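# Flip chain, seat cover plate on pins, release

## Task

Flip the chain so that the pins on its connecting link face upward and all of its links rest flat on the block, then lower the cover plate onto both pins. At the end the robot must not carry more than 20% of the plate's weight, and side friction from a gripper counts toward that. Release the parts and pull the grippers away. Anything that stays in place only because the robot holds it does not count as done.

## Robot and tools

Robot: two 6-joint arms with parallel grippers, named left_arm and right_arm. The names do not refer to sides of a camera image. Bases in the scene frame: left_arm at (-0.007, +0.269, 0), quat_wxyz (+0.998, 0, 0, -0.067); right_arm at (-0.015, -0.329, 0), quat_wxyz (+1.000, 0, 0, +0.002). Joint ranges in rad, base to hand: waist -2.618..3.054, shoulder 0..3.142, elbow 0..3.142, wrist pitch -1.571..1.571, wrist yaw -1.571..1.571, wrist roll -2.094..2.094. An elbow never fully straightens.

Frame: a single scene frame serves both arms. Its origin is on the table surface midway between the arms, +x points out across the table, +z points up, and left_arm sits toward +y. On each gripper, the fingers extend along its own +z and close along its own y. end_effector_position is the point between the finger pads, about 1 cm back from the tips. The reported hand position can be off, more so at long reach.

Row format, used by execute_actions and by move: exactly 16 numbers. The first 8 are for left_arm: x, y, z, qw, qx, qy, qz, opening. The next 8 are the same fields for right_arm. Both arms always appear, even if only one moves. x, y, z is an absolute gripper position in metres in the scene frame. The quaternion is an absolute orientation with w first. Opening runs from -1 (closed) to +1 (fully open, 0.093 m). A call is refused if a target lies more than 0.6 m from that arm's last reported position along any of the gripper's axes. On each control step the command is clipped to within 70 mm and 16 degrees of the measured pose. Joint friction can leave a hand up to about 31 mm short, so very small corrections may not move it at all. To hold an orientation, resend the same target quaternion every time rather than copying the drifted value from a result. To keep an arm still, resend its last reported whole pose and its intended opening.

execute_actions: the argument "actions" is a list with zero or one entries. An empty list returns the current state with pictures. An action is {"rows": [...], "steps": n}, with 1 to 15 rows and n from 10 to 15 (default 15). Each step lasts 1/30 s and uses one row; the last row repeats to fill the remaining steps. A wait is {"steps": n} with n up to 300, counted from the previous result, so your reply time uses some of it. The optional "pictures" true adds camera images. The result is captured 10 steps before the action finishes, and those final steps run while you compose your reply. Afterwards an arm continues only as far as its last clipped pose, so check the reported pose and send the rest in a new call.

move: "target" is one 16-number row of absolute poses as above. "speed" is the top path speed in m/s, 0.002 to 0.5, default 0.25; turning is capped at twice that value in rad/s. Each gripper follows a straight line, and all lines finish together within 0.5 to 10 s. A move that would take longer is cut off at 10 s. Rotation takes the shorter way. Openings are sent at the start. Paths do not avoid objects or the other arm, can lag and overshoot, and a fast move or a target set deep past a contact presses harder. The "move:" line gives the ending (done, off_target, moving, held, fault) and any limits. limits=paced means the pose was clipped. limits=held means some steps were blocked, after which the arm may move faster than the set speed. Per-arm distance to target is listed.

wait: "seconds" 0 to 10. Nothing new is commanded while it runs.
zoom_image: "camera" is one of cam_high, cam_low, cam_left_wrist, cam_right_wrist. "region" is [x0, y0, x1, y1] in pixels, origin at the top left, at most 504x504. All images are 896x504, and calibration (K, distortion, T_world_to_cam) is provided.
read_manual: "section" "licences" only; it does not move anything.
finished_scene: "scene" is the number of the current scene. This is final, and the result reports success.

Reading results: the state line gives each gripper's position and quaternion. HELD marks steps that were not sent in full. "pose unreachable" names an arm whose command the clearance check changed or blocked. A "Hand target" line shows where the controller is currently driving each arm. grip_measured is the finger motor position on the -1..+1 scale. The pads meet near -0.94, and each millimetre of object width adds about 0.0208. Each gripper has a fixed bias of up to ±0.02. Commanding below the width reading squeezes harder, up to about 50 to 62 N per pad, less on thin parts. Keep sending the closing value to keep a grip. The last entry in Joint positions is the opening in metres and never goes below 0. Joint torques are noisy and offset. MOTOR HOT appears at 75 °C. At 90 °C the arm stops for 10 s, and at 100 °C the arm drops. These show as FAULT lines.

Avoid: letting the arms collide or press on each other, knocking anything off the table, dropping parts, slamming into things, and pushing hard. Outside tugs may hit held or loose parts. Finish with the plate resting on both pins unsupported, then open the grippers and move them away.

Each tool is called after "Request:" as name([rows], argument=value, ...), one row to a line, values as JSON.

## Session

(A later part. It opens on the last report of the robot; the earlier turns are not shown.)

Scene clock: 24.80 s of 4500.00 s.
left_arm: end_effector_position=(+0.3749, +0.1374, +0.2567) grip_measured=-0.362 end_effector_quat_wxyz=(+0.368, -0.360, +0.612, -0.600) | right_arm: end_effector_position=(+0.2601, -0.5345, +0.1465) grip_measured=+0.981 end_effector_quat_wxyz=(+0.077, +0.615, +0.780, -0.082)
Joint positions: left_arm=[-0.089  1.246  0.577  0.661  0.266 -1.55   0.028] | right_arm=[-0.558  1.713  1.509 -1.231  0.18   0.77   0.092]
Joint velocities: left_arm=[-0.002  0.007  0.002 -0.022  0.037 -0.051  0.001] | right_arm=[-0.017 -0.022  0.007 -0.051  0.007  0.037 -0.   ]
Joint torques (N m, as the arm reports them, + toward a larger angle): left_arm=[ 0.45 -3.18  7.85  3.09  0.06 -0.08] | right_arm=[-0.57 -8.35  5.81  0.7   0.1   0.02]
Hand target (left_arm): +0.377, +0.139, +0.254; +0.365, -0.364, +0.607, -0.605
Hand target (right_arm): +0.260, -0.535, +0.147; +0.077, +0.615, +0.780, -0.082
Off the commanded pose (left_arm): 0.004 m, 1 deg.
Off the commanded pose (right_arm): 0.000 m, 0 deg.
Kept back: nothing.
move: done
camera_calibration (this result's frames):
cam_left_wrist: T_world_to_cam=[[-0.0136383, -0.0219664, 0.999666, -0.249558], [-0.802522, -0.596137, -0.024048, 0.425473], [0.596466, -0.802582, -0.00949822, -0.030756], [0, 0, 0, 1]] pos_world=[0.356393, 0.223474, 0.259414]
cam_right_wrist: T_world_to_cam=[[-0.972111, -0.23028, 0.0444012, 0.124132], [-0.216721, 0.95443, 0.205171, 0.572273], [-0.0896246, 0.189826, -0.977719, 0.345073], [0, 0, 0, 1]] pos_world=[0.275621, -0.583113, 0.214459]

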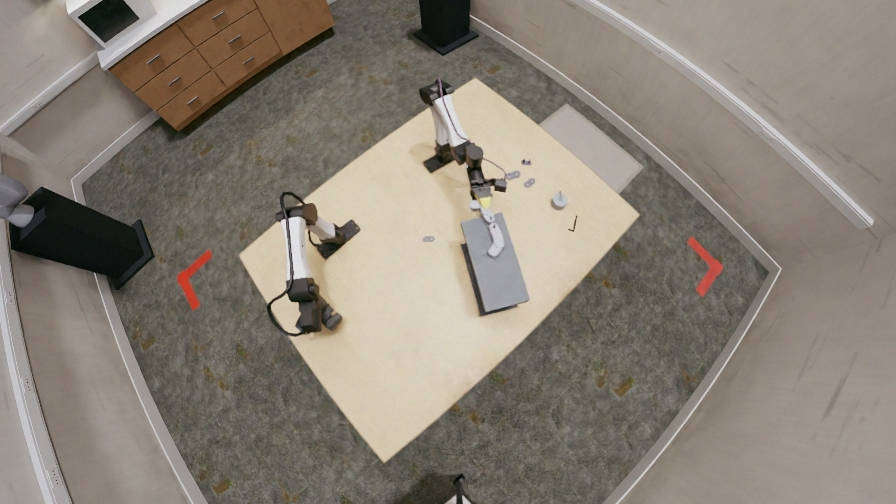

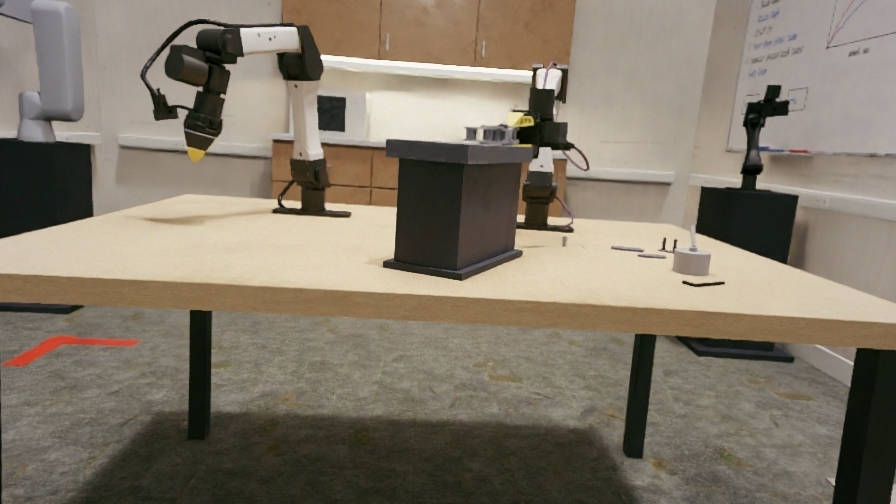

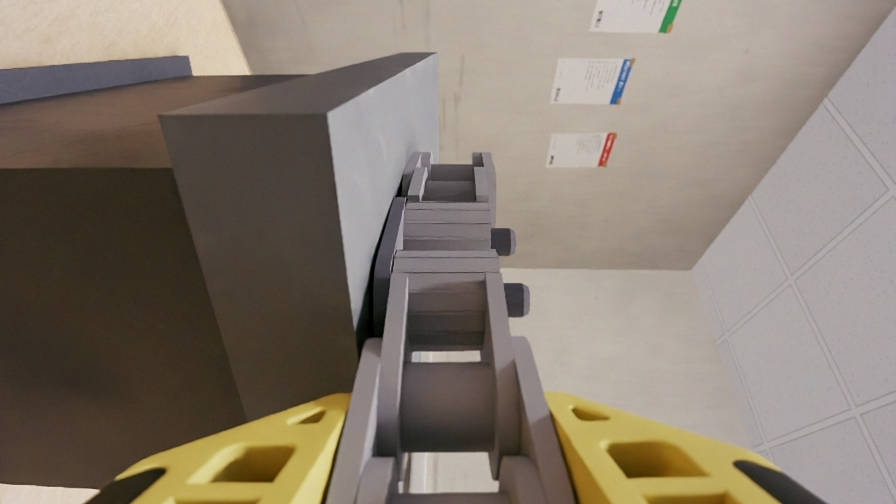

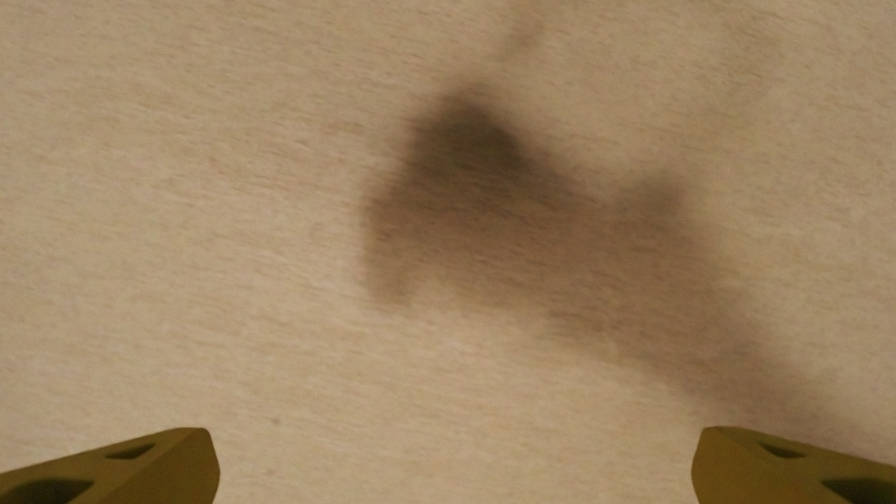

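Request:
move(target=[0.377,0.139,0.252,0.364,-0.364,0.606,-0.606,0.7,0.2601,-0.5345,0.1465,0.077,0.615,0.78,-0.082,1])

Request:
move(target=[0.37,0.23,0.252,0.364,-0.364,0.606,-0.606,0.7,0.2601,-0.5345,0.1465,0.077,0.615,0.78,-0.082,1], speed=0.15)

Request:
move(target=[0.27,0.41,0.17,0.291,-0.247,0.921,0.078,0.7,0.2601,-0.5345,0.1465,0.077,0.615,0.78,-0.082,1], speed=0.4)

Scene clock: 26.13 s of 4500.00 s.
left_arm: end_effector_position=(+0.3748, +0.1374, +0.2645) grip_measured=+0.698 end_effector_quat_wxyz=(+0.374, -0.355, +0.602, -0.610) | right_arm: end_effector_position=(+0.2601, -0.5345, +0.1465) grip_measured=+0.981 end_effector_quat_wxyz=(+0.077, +0.615, +0.780, -0.082)
Joint positions: left_arm=[-0.089  1.246  0.577  0.694  0.266 -1.56   0.079] | right_arm=[-0.558  1.713  1.509 -1.231  0.18   0.77   0.092]
Joint velocities: left_arm=[ 0.022  0.002  0.022  0.007 -0.051  0.051 -0.   ] | right_arm=[-0.002  0.007 -0.002 -0.022 -0.007 -0.037  0.001]
Joint torques (N m, as the arm reports them, + toward a larger angle): left_arm=[ 0.64 -2.83  7.31  2.86  0.08 -0.14] | right_arm=[-0.59 -8.38  5.89  0.71  0.12  0.01]
Hand target (left_arm): +0.377, +0.139, +0.252; +0.364, -0.364, +0.606, -0.606
Hand target (right_arm): +0.260, -0.535, +0.147; +0.077, +0.615, +0.780, -0.082
Off the commanded pose (left_arm): 0.013 m, 2 deg.
Off the commanded pose (right_arm): 0.000 m, 0 deg.
Kept back: nothing.
move: off_target (left_arm)
camera_calibration (this result's frames):
cam_left_wrist: T_world_to_cam=[[-0.041144, -0.00630765, 0.999133, -0.249015], [-0.801729, -0.596555, -0.036781, 0.428747], [0.59627, -0.802547, 0.0194876, -0.0382326], [0, 0, 0, 1]] pos_world=[0.35629, 0.223517, 0.265314]
cam_right_wrist: T_world_to_cam=[[-0.972111, -0.23028, 0.0444012, 0.124132], [-0.216721, 0.95443, 0.205171, 0.572273], [-0.0896246, 0.189826, -0.977719, 0.345073], [0, 0, 0, 1]] pos_world=[0.275621, -0.583113, 0.214459]

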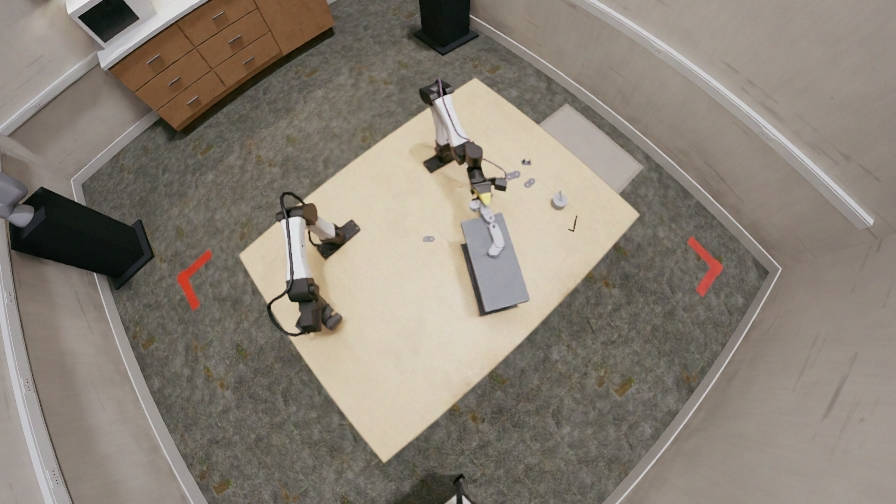

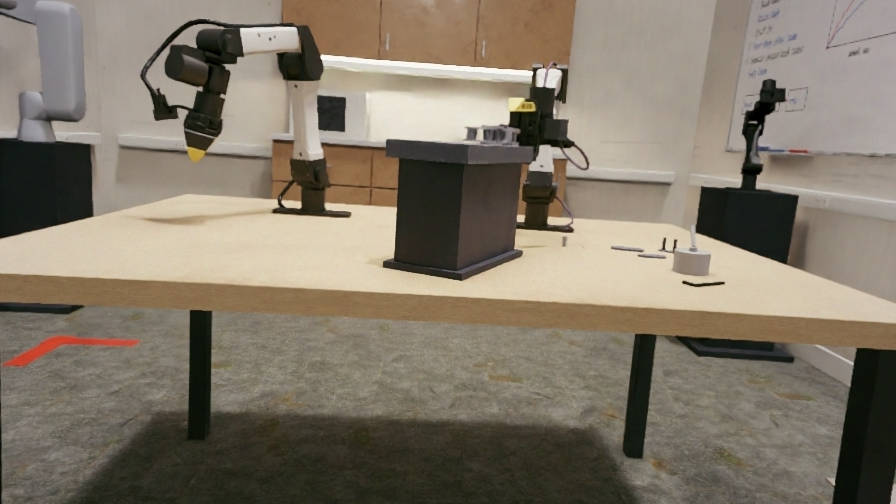

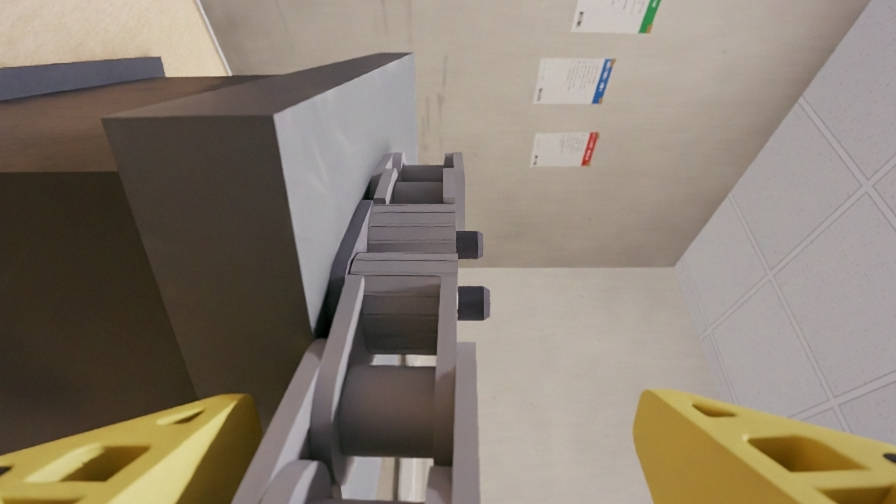

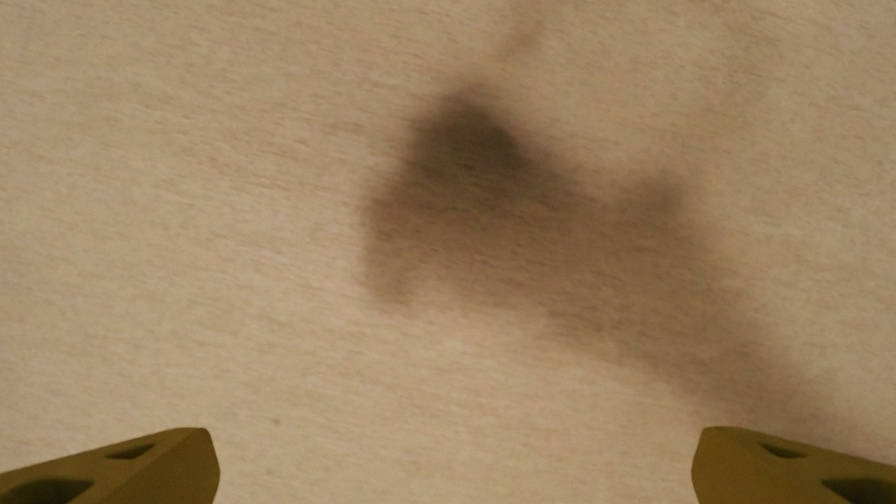

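Scene clock: 27.37 s of 4500.00 s.
left_arm: end_effector_position=(+0.3726, +0.2292, +0.2596) grip_measured=+0.698 end_effector_quat_wxyz=(+0.376, -0.357, +0.604, -0.605) | right_arm: end_effector_position=(+0.2601, -0.5345, +0.1465) grip_measured=+0.981 end_effector_quat_wxyz=(+0.077, +0.615, +0.780, -0.082)
Joint positions: left_arm=[ 0.297  1.227  0.551  0.694  0.645 -1.56   0.079] | right_arm=[-0.558  1.713  1.509 -1.231  0.18   0.77   0.092]
Joint velocities: left_arm=[ 0.007  0.002 -0.002 -0.007  0.051 -0.007  0.001] | right_arm=[-0.002 -0.012 -0.002 -0.037 -0.022 -0.007  0.001]
Joint torques (N m, as the arm reports them, + toward a larger angle): left_arm=[ 0.32 -4.43  6.88  2.43  0.16  0.05] | right_arm=[-0.59 -8.32  5.84  0.7   0.11  0.02]
Hand target (left_arm): +0.369, +0.229, +0.251; +0.366, -0.362, +0.609, -0.603
Hand target (right_arm): +0.260, -0.535, +0.147; +0.077, +0.615, +0.780, -0.082
Off the commanded pose (left_arm): 0.008 m, 2 deg.
Off the commanded pose (right_arm): 0.000 m, 0 deg.
Kept back: nothing.
move: done
camera_calibration (this result's frames):
cam_left_wrist: T_world_to_cam=[[-0.0356974, -0.014825, 0.999253, -0.243737], [-0.797764, -0.601807, -0.0374279, 0.48149], [0.601912, -0.798504, 0.00965609, 0.0363883], [0, 0, 0, 1]] pos_world=[0.353512, 0.315207, 0.261225]
cam_right_wrist: T_world_to_cam=[[-0.972111, -0.23028, 0.0444012, 0.124132], [-0.216721, 0.95443, 0.205171, 0.572273], [-0.0896246, 0.189826, -0.977719, 0.345073], [0, 0, 0, 1]] pos_world=[0.275621, -0.583113, 0.214459]

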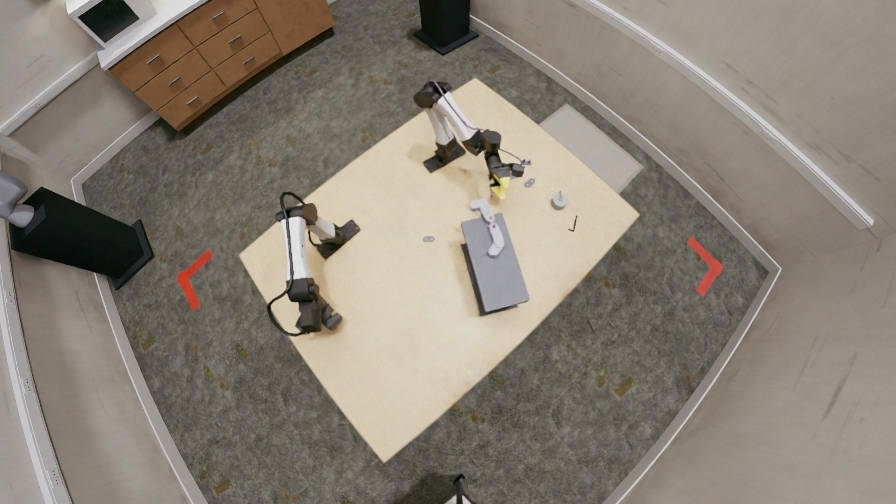

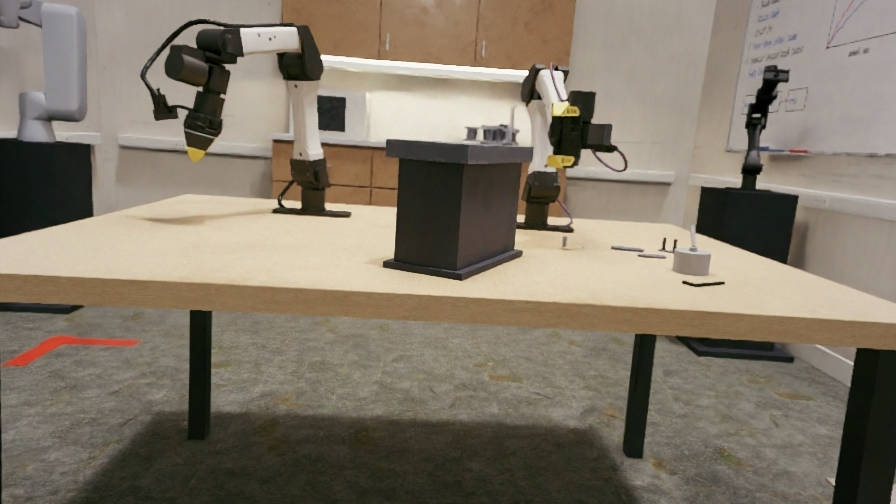

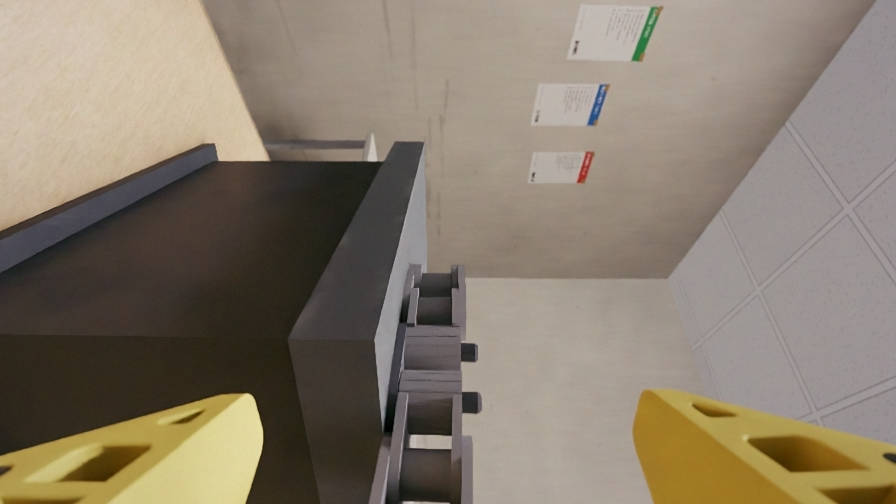

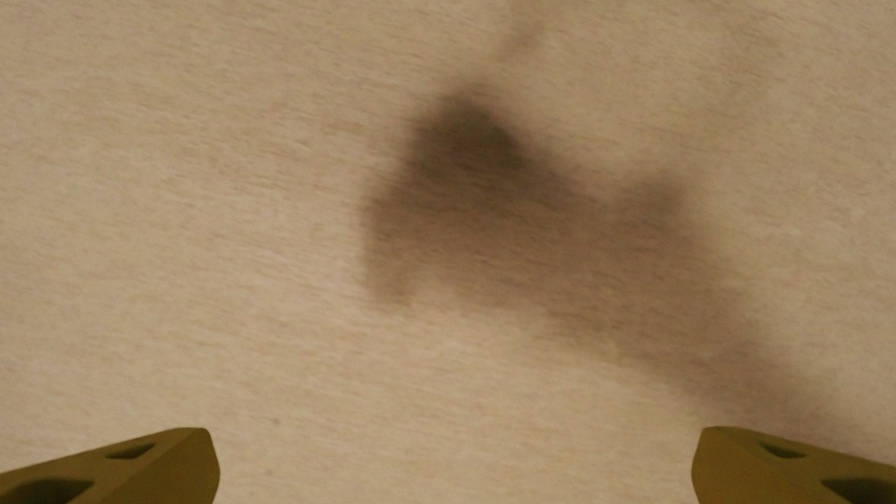

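Scene clock: 30.00 s of 4500.00 s.
left_arm: end_effector_position=(+0.2730, +0.4117, +0.1847) grip_measured=+0.698 end_effector_quat_wxyz=(+0.313, -0.246, +0.914, +0.080) | right_arm: end_effector_position=(+0.2601, -0.5345, +0.1465) grip_measured=+0.981 end_effector_quat_wxyz=(+0.077, +0.615, +0.780, -0.082)
Joint positions: left_arm=[ 0.583  1.161  1.004 -0.756 -0.038 -0.064  0.079] | right_arm=[-0.558  1.713  1.509 -1.231  0.18   0.77   0.092]
Joint velocities: left_arm=[-0.007 -0.017  0.007  0.11  -0.022 -0.095  0.001] | right_arm=[ 0.002 -0.002  0.012 -0.007 -0.022  0.037  0.   ]
Joint torques (N m, as the arm reports them, + toward a larger angle): left_arm=[-0.83 -1.94  6.71  1.9  -0.11  0.06] | right_arm=[-0.54 -8.39  5.87  0.71  0.11  0.02]
Hand target (left_arm): +0.269, +0.410, +0.169; +0.288, -0.241, +0.923, +0.082
Hand target (right_arm): +0.260, -0.535, +0.147; +0.077, +0.615, +0.780, -0.082
Off the commanded pose (left_arm): 0.015 m, 3 deg.
Off the commanded pose (right_arm): 0.000 m, 0 deg.
Kept back: nothing.
move: off_target (left_arm)
camera_calibration (this result's frames):
cam_left_wrist: T_world_to_cam=[[0.489872, -0.871711, 0.0120651, 0.221872], [-0.850386, -0.480845, -0.213616, 0.50614], [0.192013, 0.0943847, -0.976843, 0.169258], [0, 0, 0, 1]] pos_world=[0.289226, 0.420808, 0.270781]
cam_right_wrist: T_world_to_cam=[[-0.972111, -0.23028, 0.0444012, 0.124132], [-0.216721, 0.95443, 0.205171, 0.572273], [-0.0896246, 0.189826, -0.977719, 0.345073], [0, 0, 0, 1]] pos_world=[0.275621, -0.583113, 0.214459]

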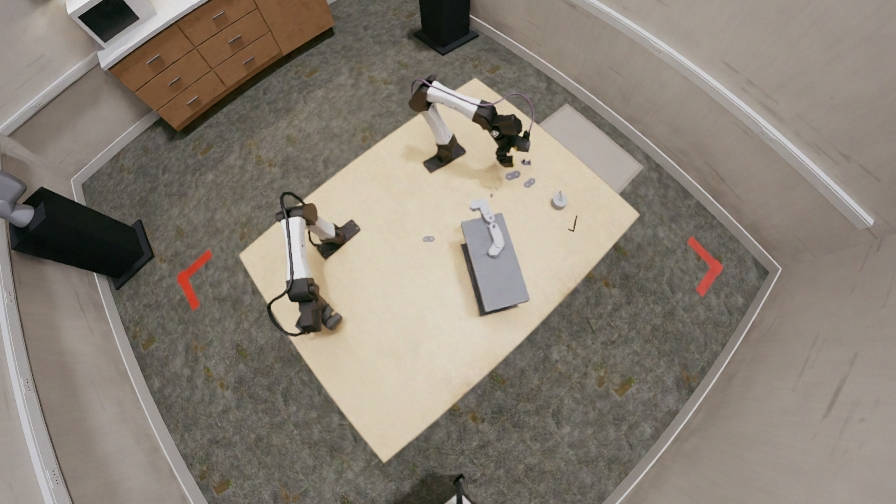

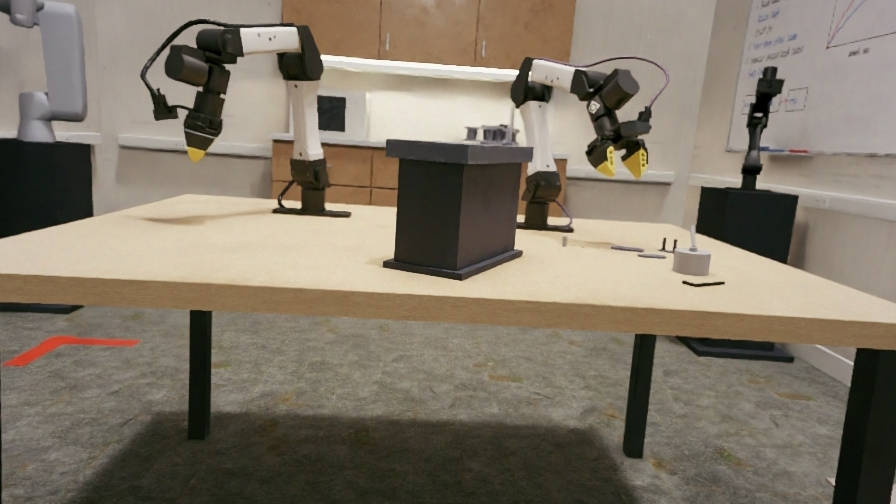

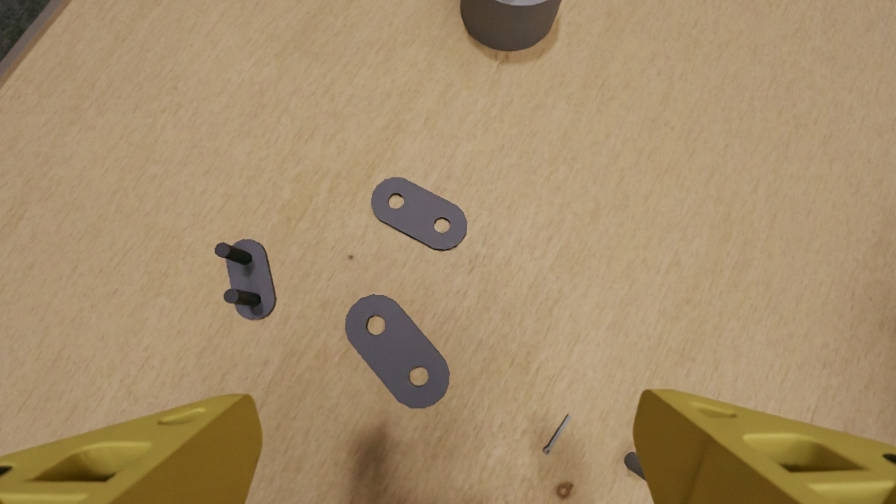

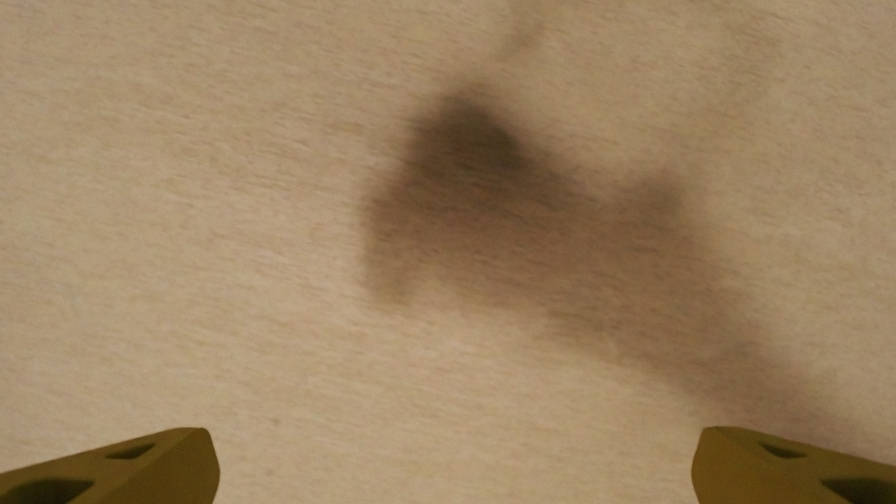

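Request:
move(target=[0.353,0.472,0.05,0.212,-0.677,0.672,0.214,0.2,0.2601,-0.5345,0.1465,0.077,0.615,0.78,-0.082,1], speed=0.3)

Scene clock: 32.63 s of 4500.00 s.
left_arm: end_effector_position=(+0.3567, +0.4752, +0.0551) grip_measured=+0.202 end_effector_quat_wxyz=(-0.219, +0.677, -0.673, -0.203) | right_arm: end_effector_position=(+0.2601, -0.5345, +0.1465) grip_measured=+0.981 end_effector_quat_wxyz=(+0.077, +0.615, +0.780, -0.082)
Joint positions: left_arm=[ 0.43   1.979  1.374 -0.743 -0.568 -1.215  0.055] | right_arm=[-0.558  1.713  1.509 -1.231  0.18   0.77   0.092]
Joint velocities: left_arm=[ 0.002 -0.027 -0.007 -0.051  0.007  0.037 -0.001] | right_arm=[ 0.002  0.007 -0.002  0.007  0.037 -0.051  0.   ]
Joint torques (N m, as the arm reports them, + toward a larger angle): left_arm=[-0.39 -8.75  8.45  0.68 -0.48 -0.11] | right_arm=[-0.59 -8.32  5.79  0.7   0.12  0.02]
Hand target (left_arm): +0.356, +0.474, +0.051; -0.210, +0.676, -0.674, -0.211
Hand target (right_arm): +0.260, -0.535, +0.147; +0.077, +0.615, +0.780, -0.082
Off the commanded pose (left_arm): 0.007 m, 2 deg.
Off the commanded pose (right_arm): 0.000 m, 0 deg.
Kept back: nothing.
move: done
camera_calibration (this result's frames):
cam_left_wrist: T_world_to_cam=[[0.99953, -0.0133928, 0.0275841, -0.352735], [-0.00875371, -0.986767, -0.161905, 0.517506], [0.0293874, 0.161588, -0.986421, 0.0472192], [0, 0, 0, 1]] pos_world=[0.355712, 0.498304, 0.140095]
cam_right_wrist: T_world_to_cam=[[-0.972111, -0.23028, 0.0444012, 0.124132], [-0.216721, 0.95443, 0.205171, 0.572273], [-0.0896246, 0.189826, -0.977719, 0.345073], [0, 0, 0, 1]] pos_world=[0.275621, -0.583113, 0.214459]

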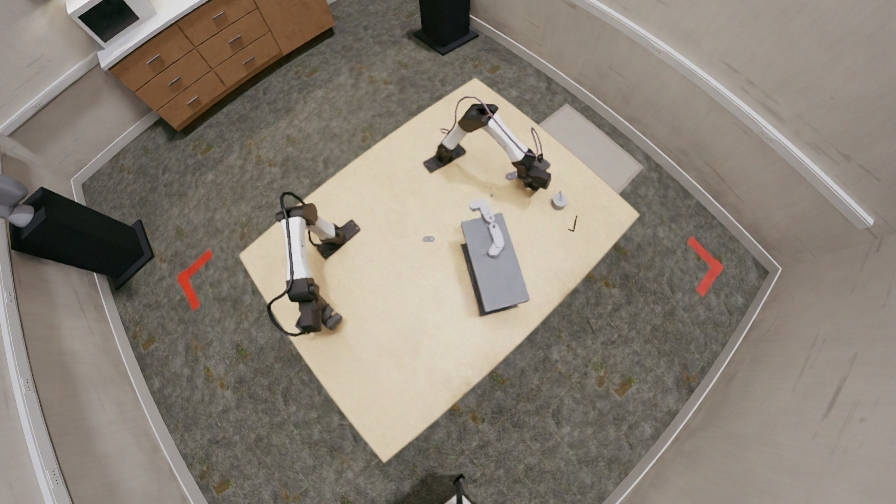

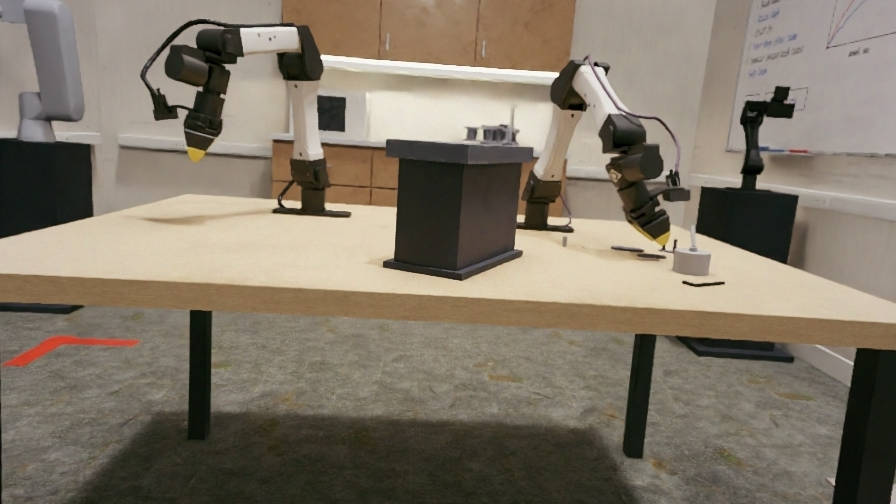

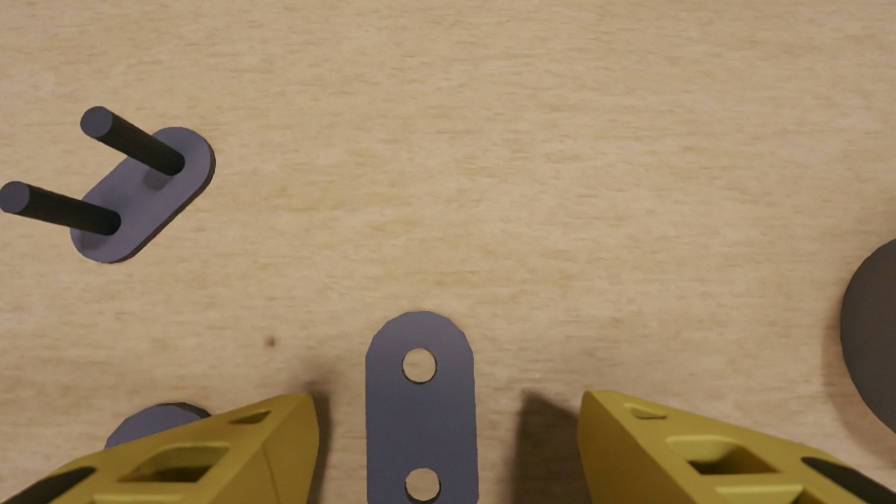

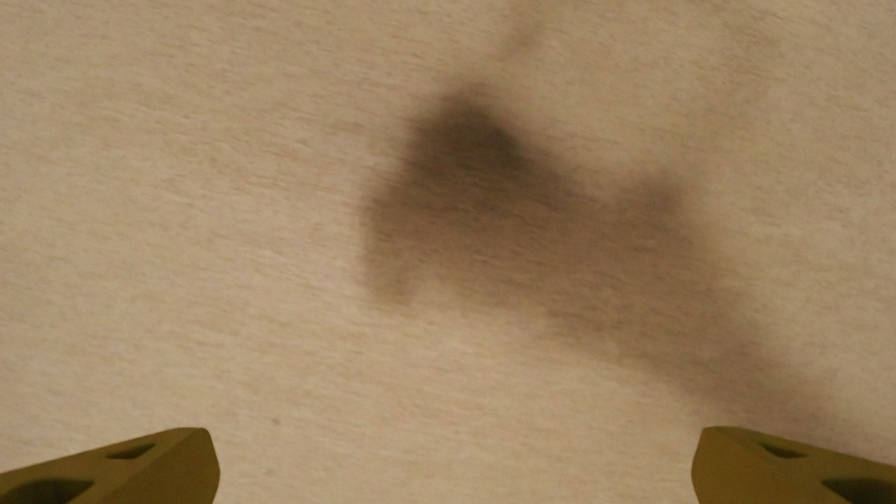

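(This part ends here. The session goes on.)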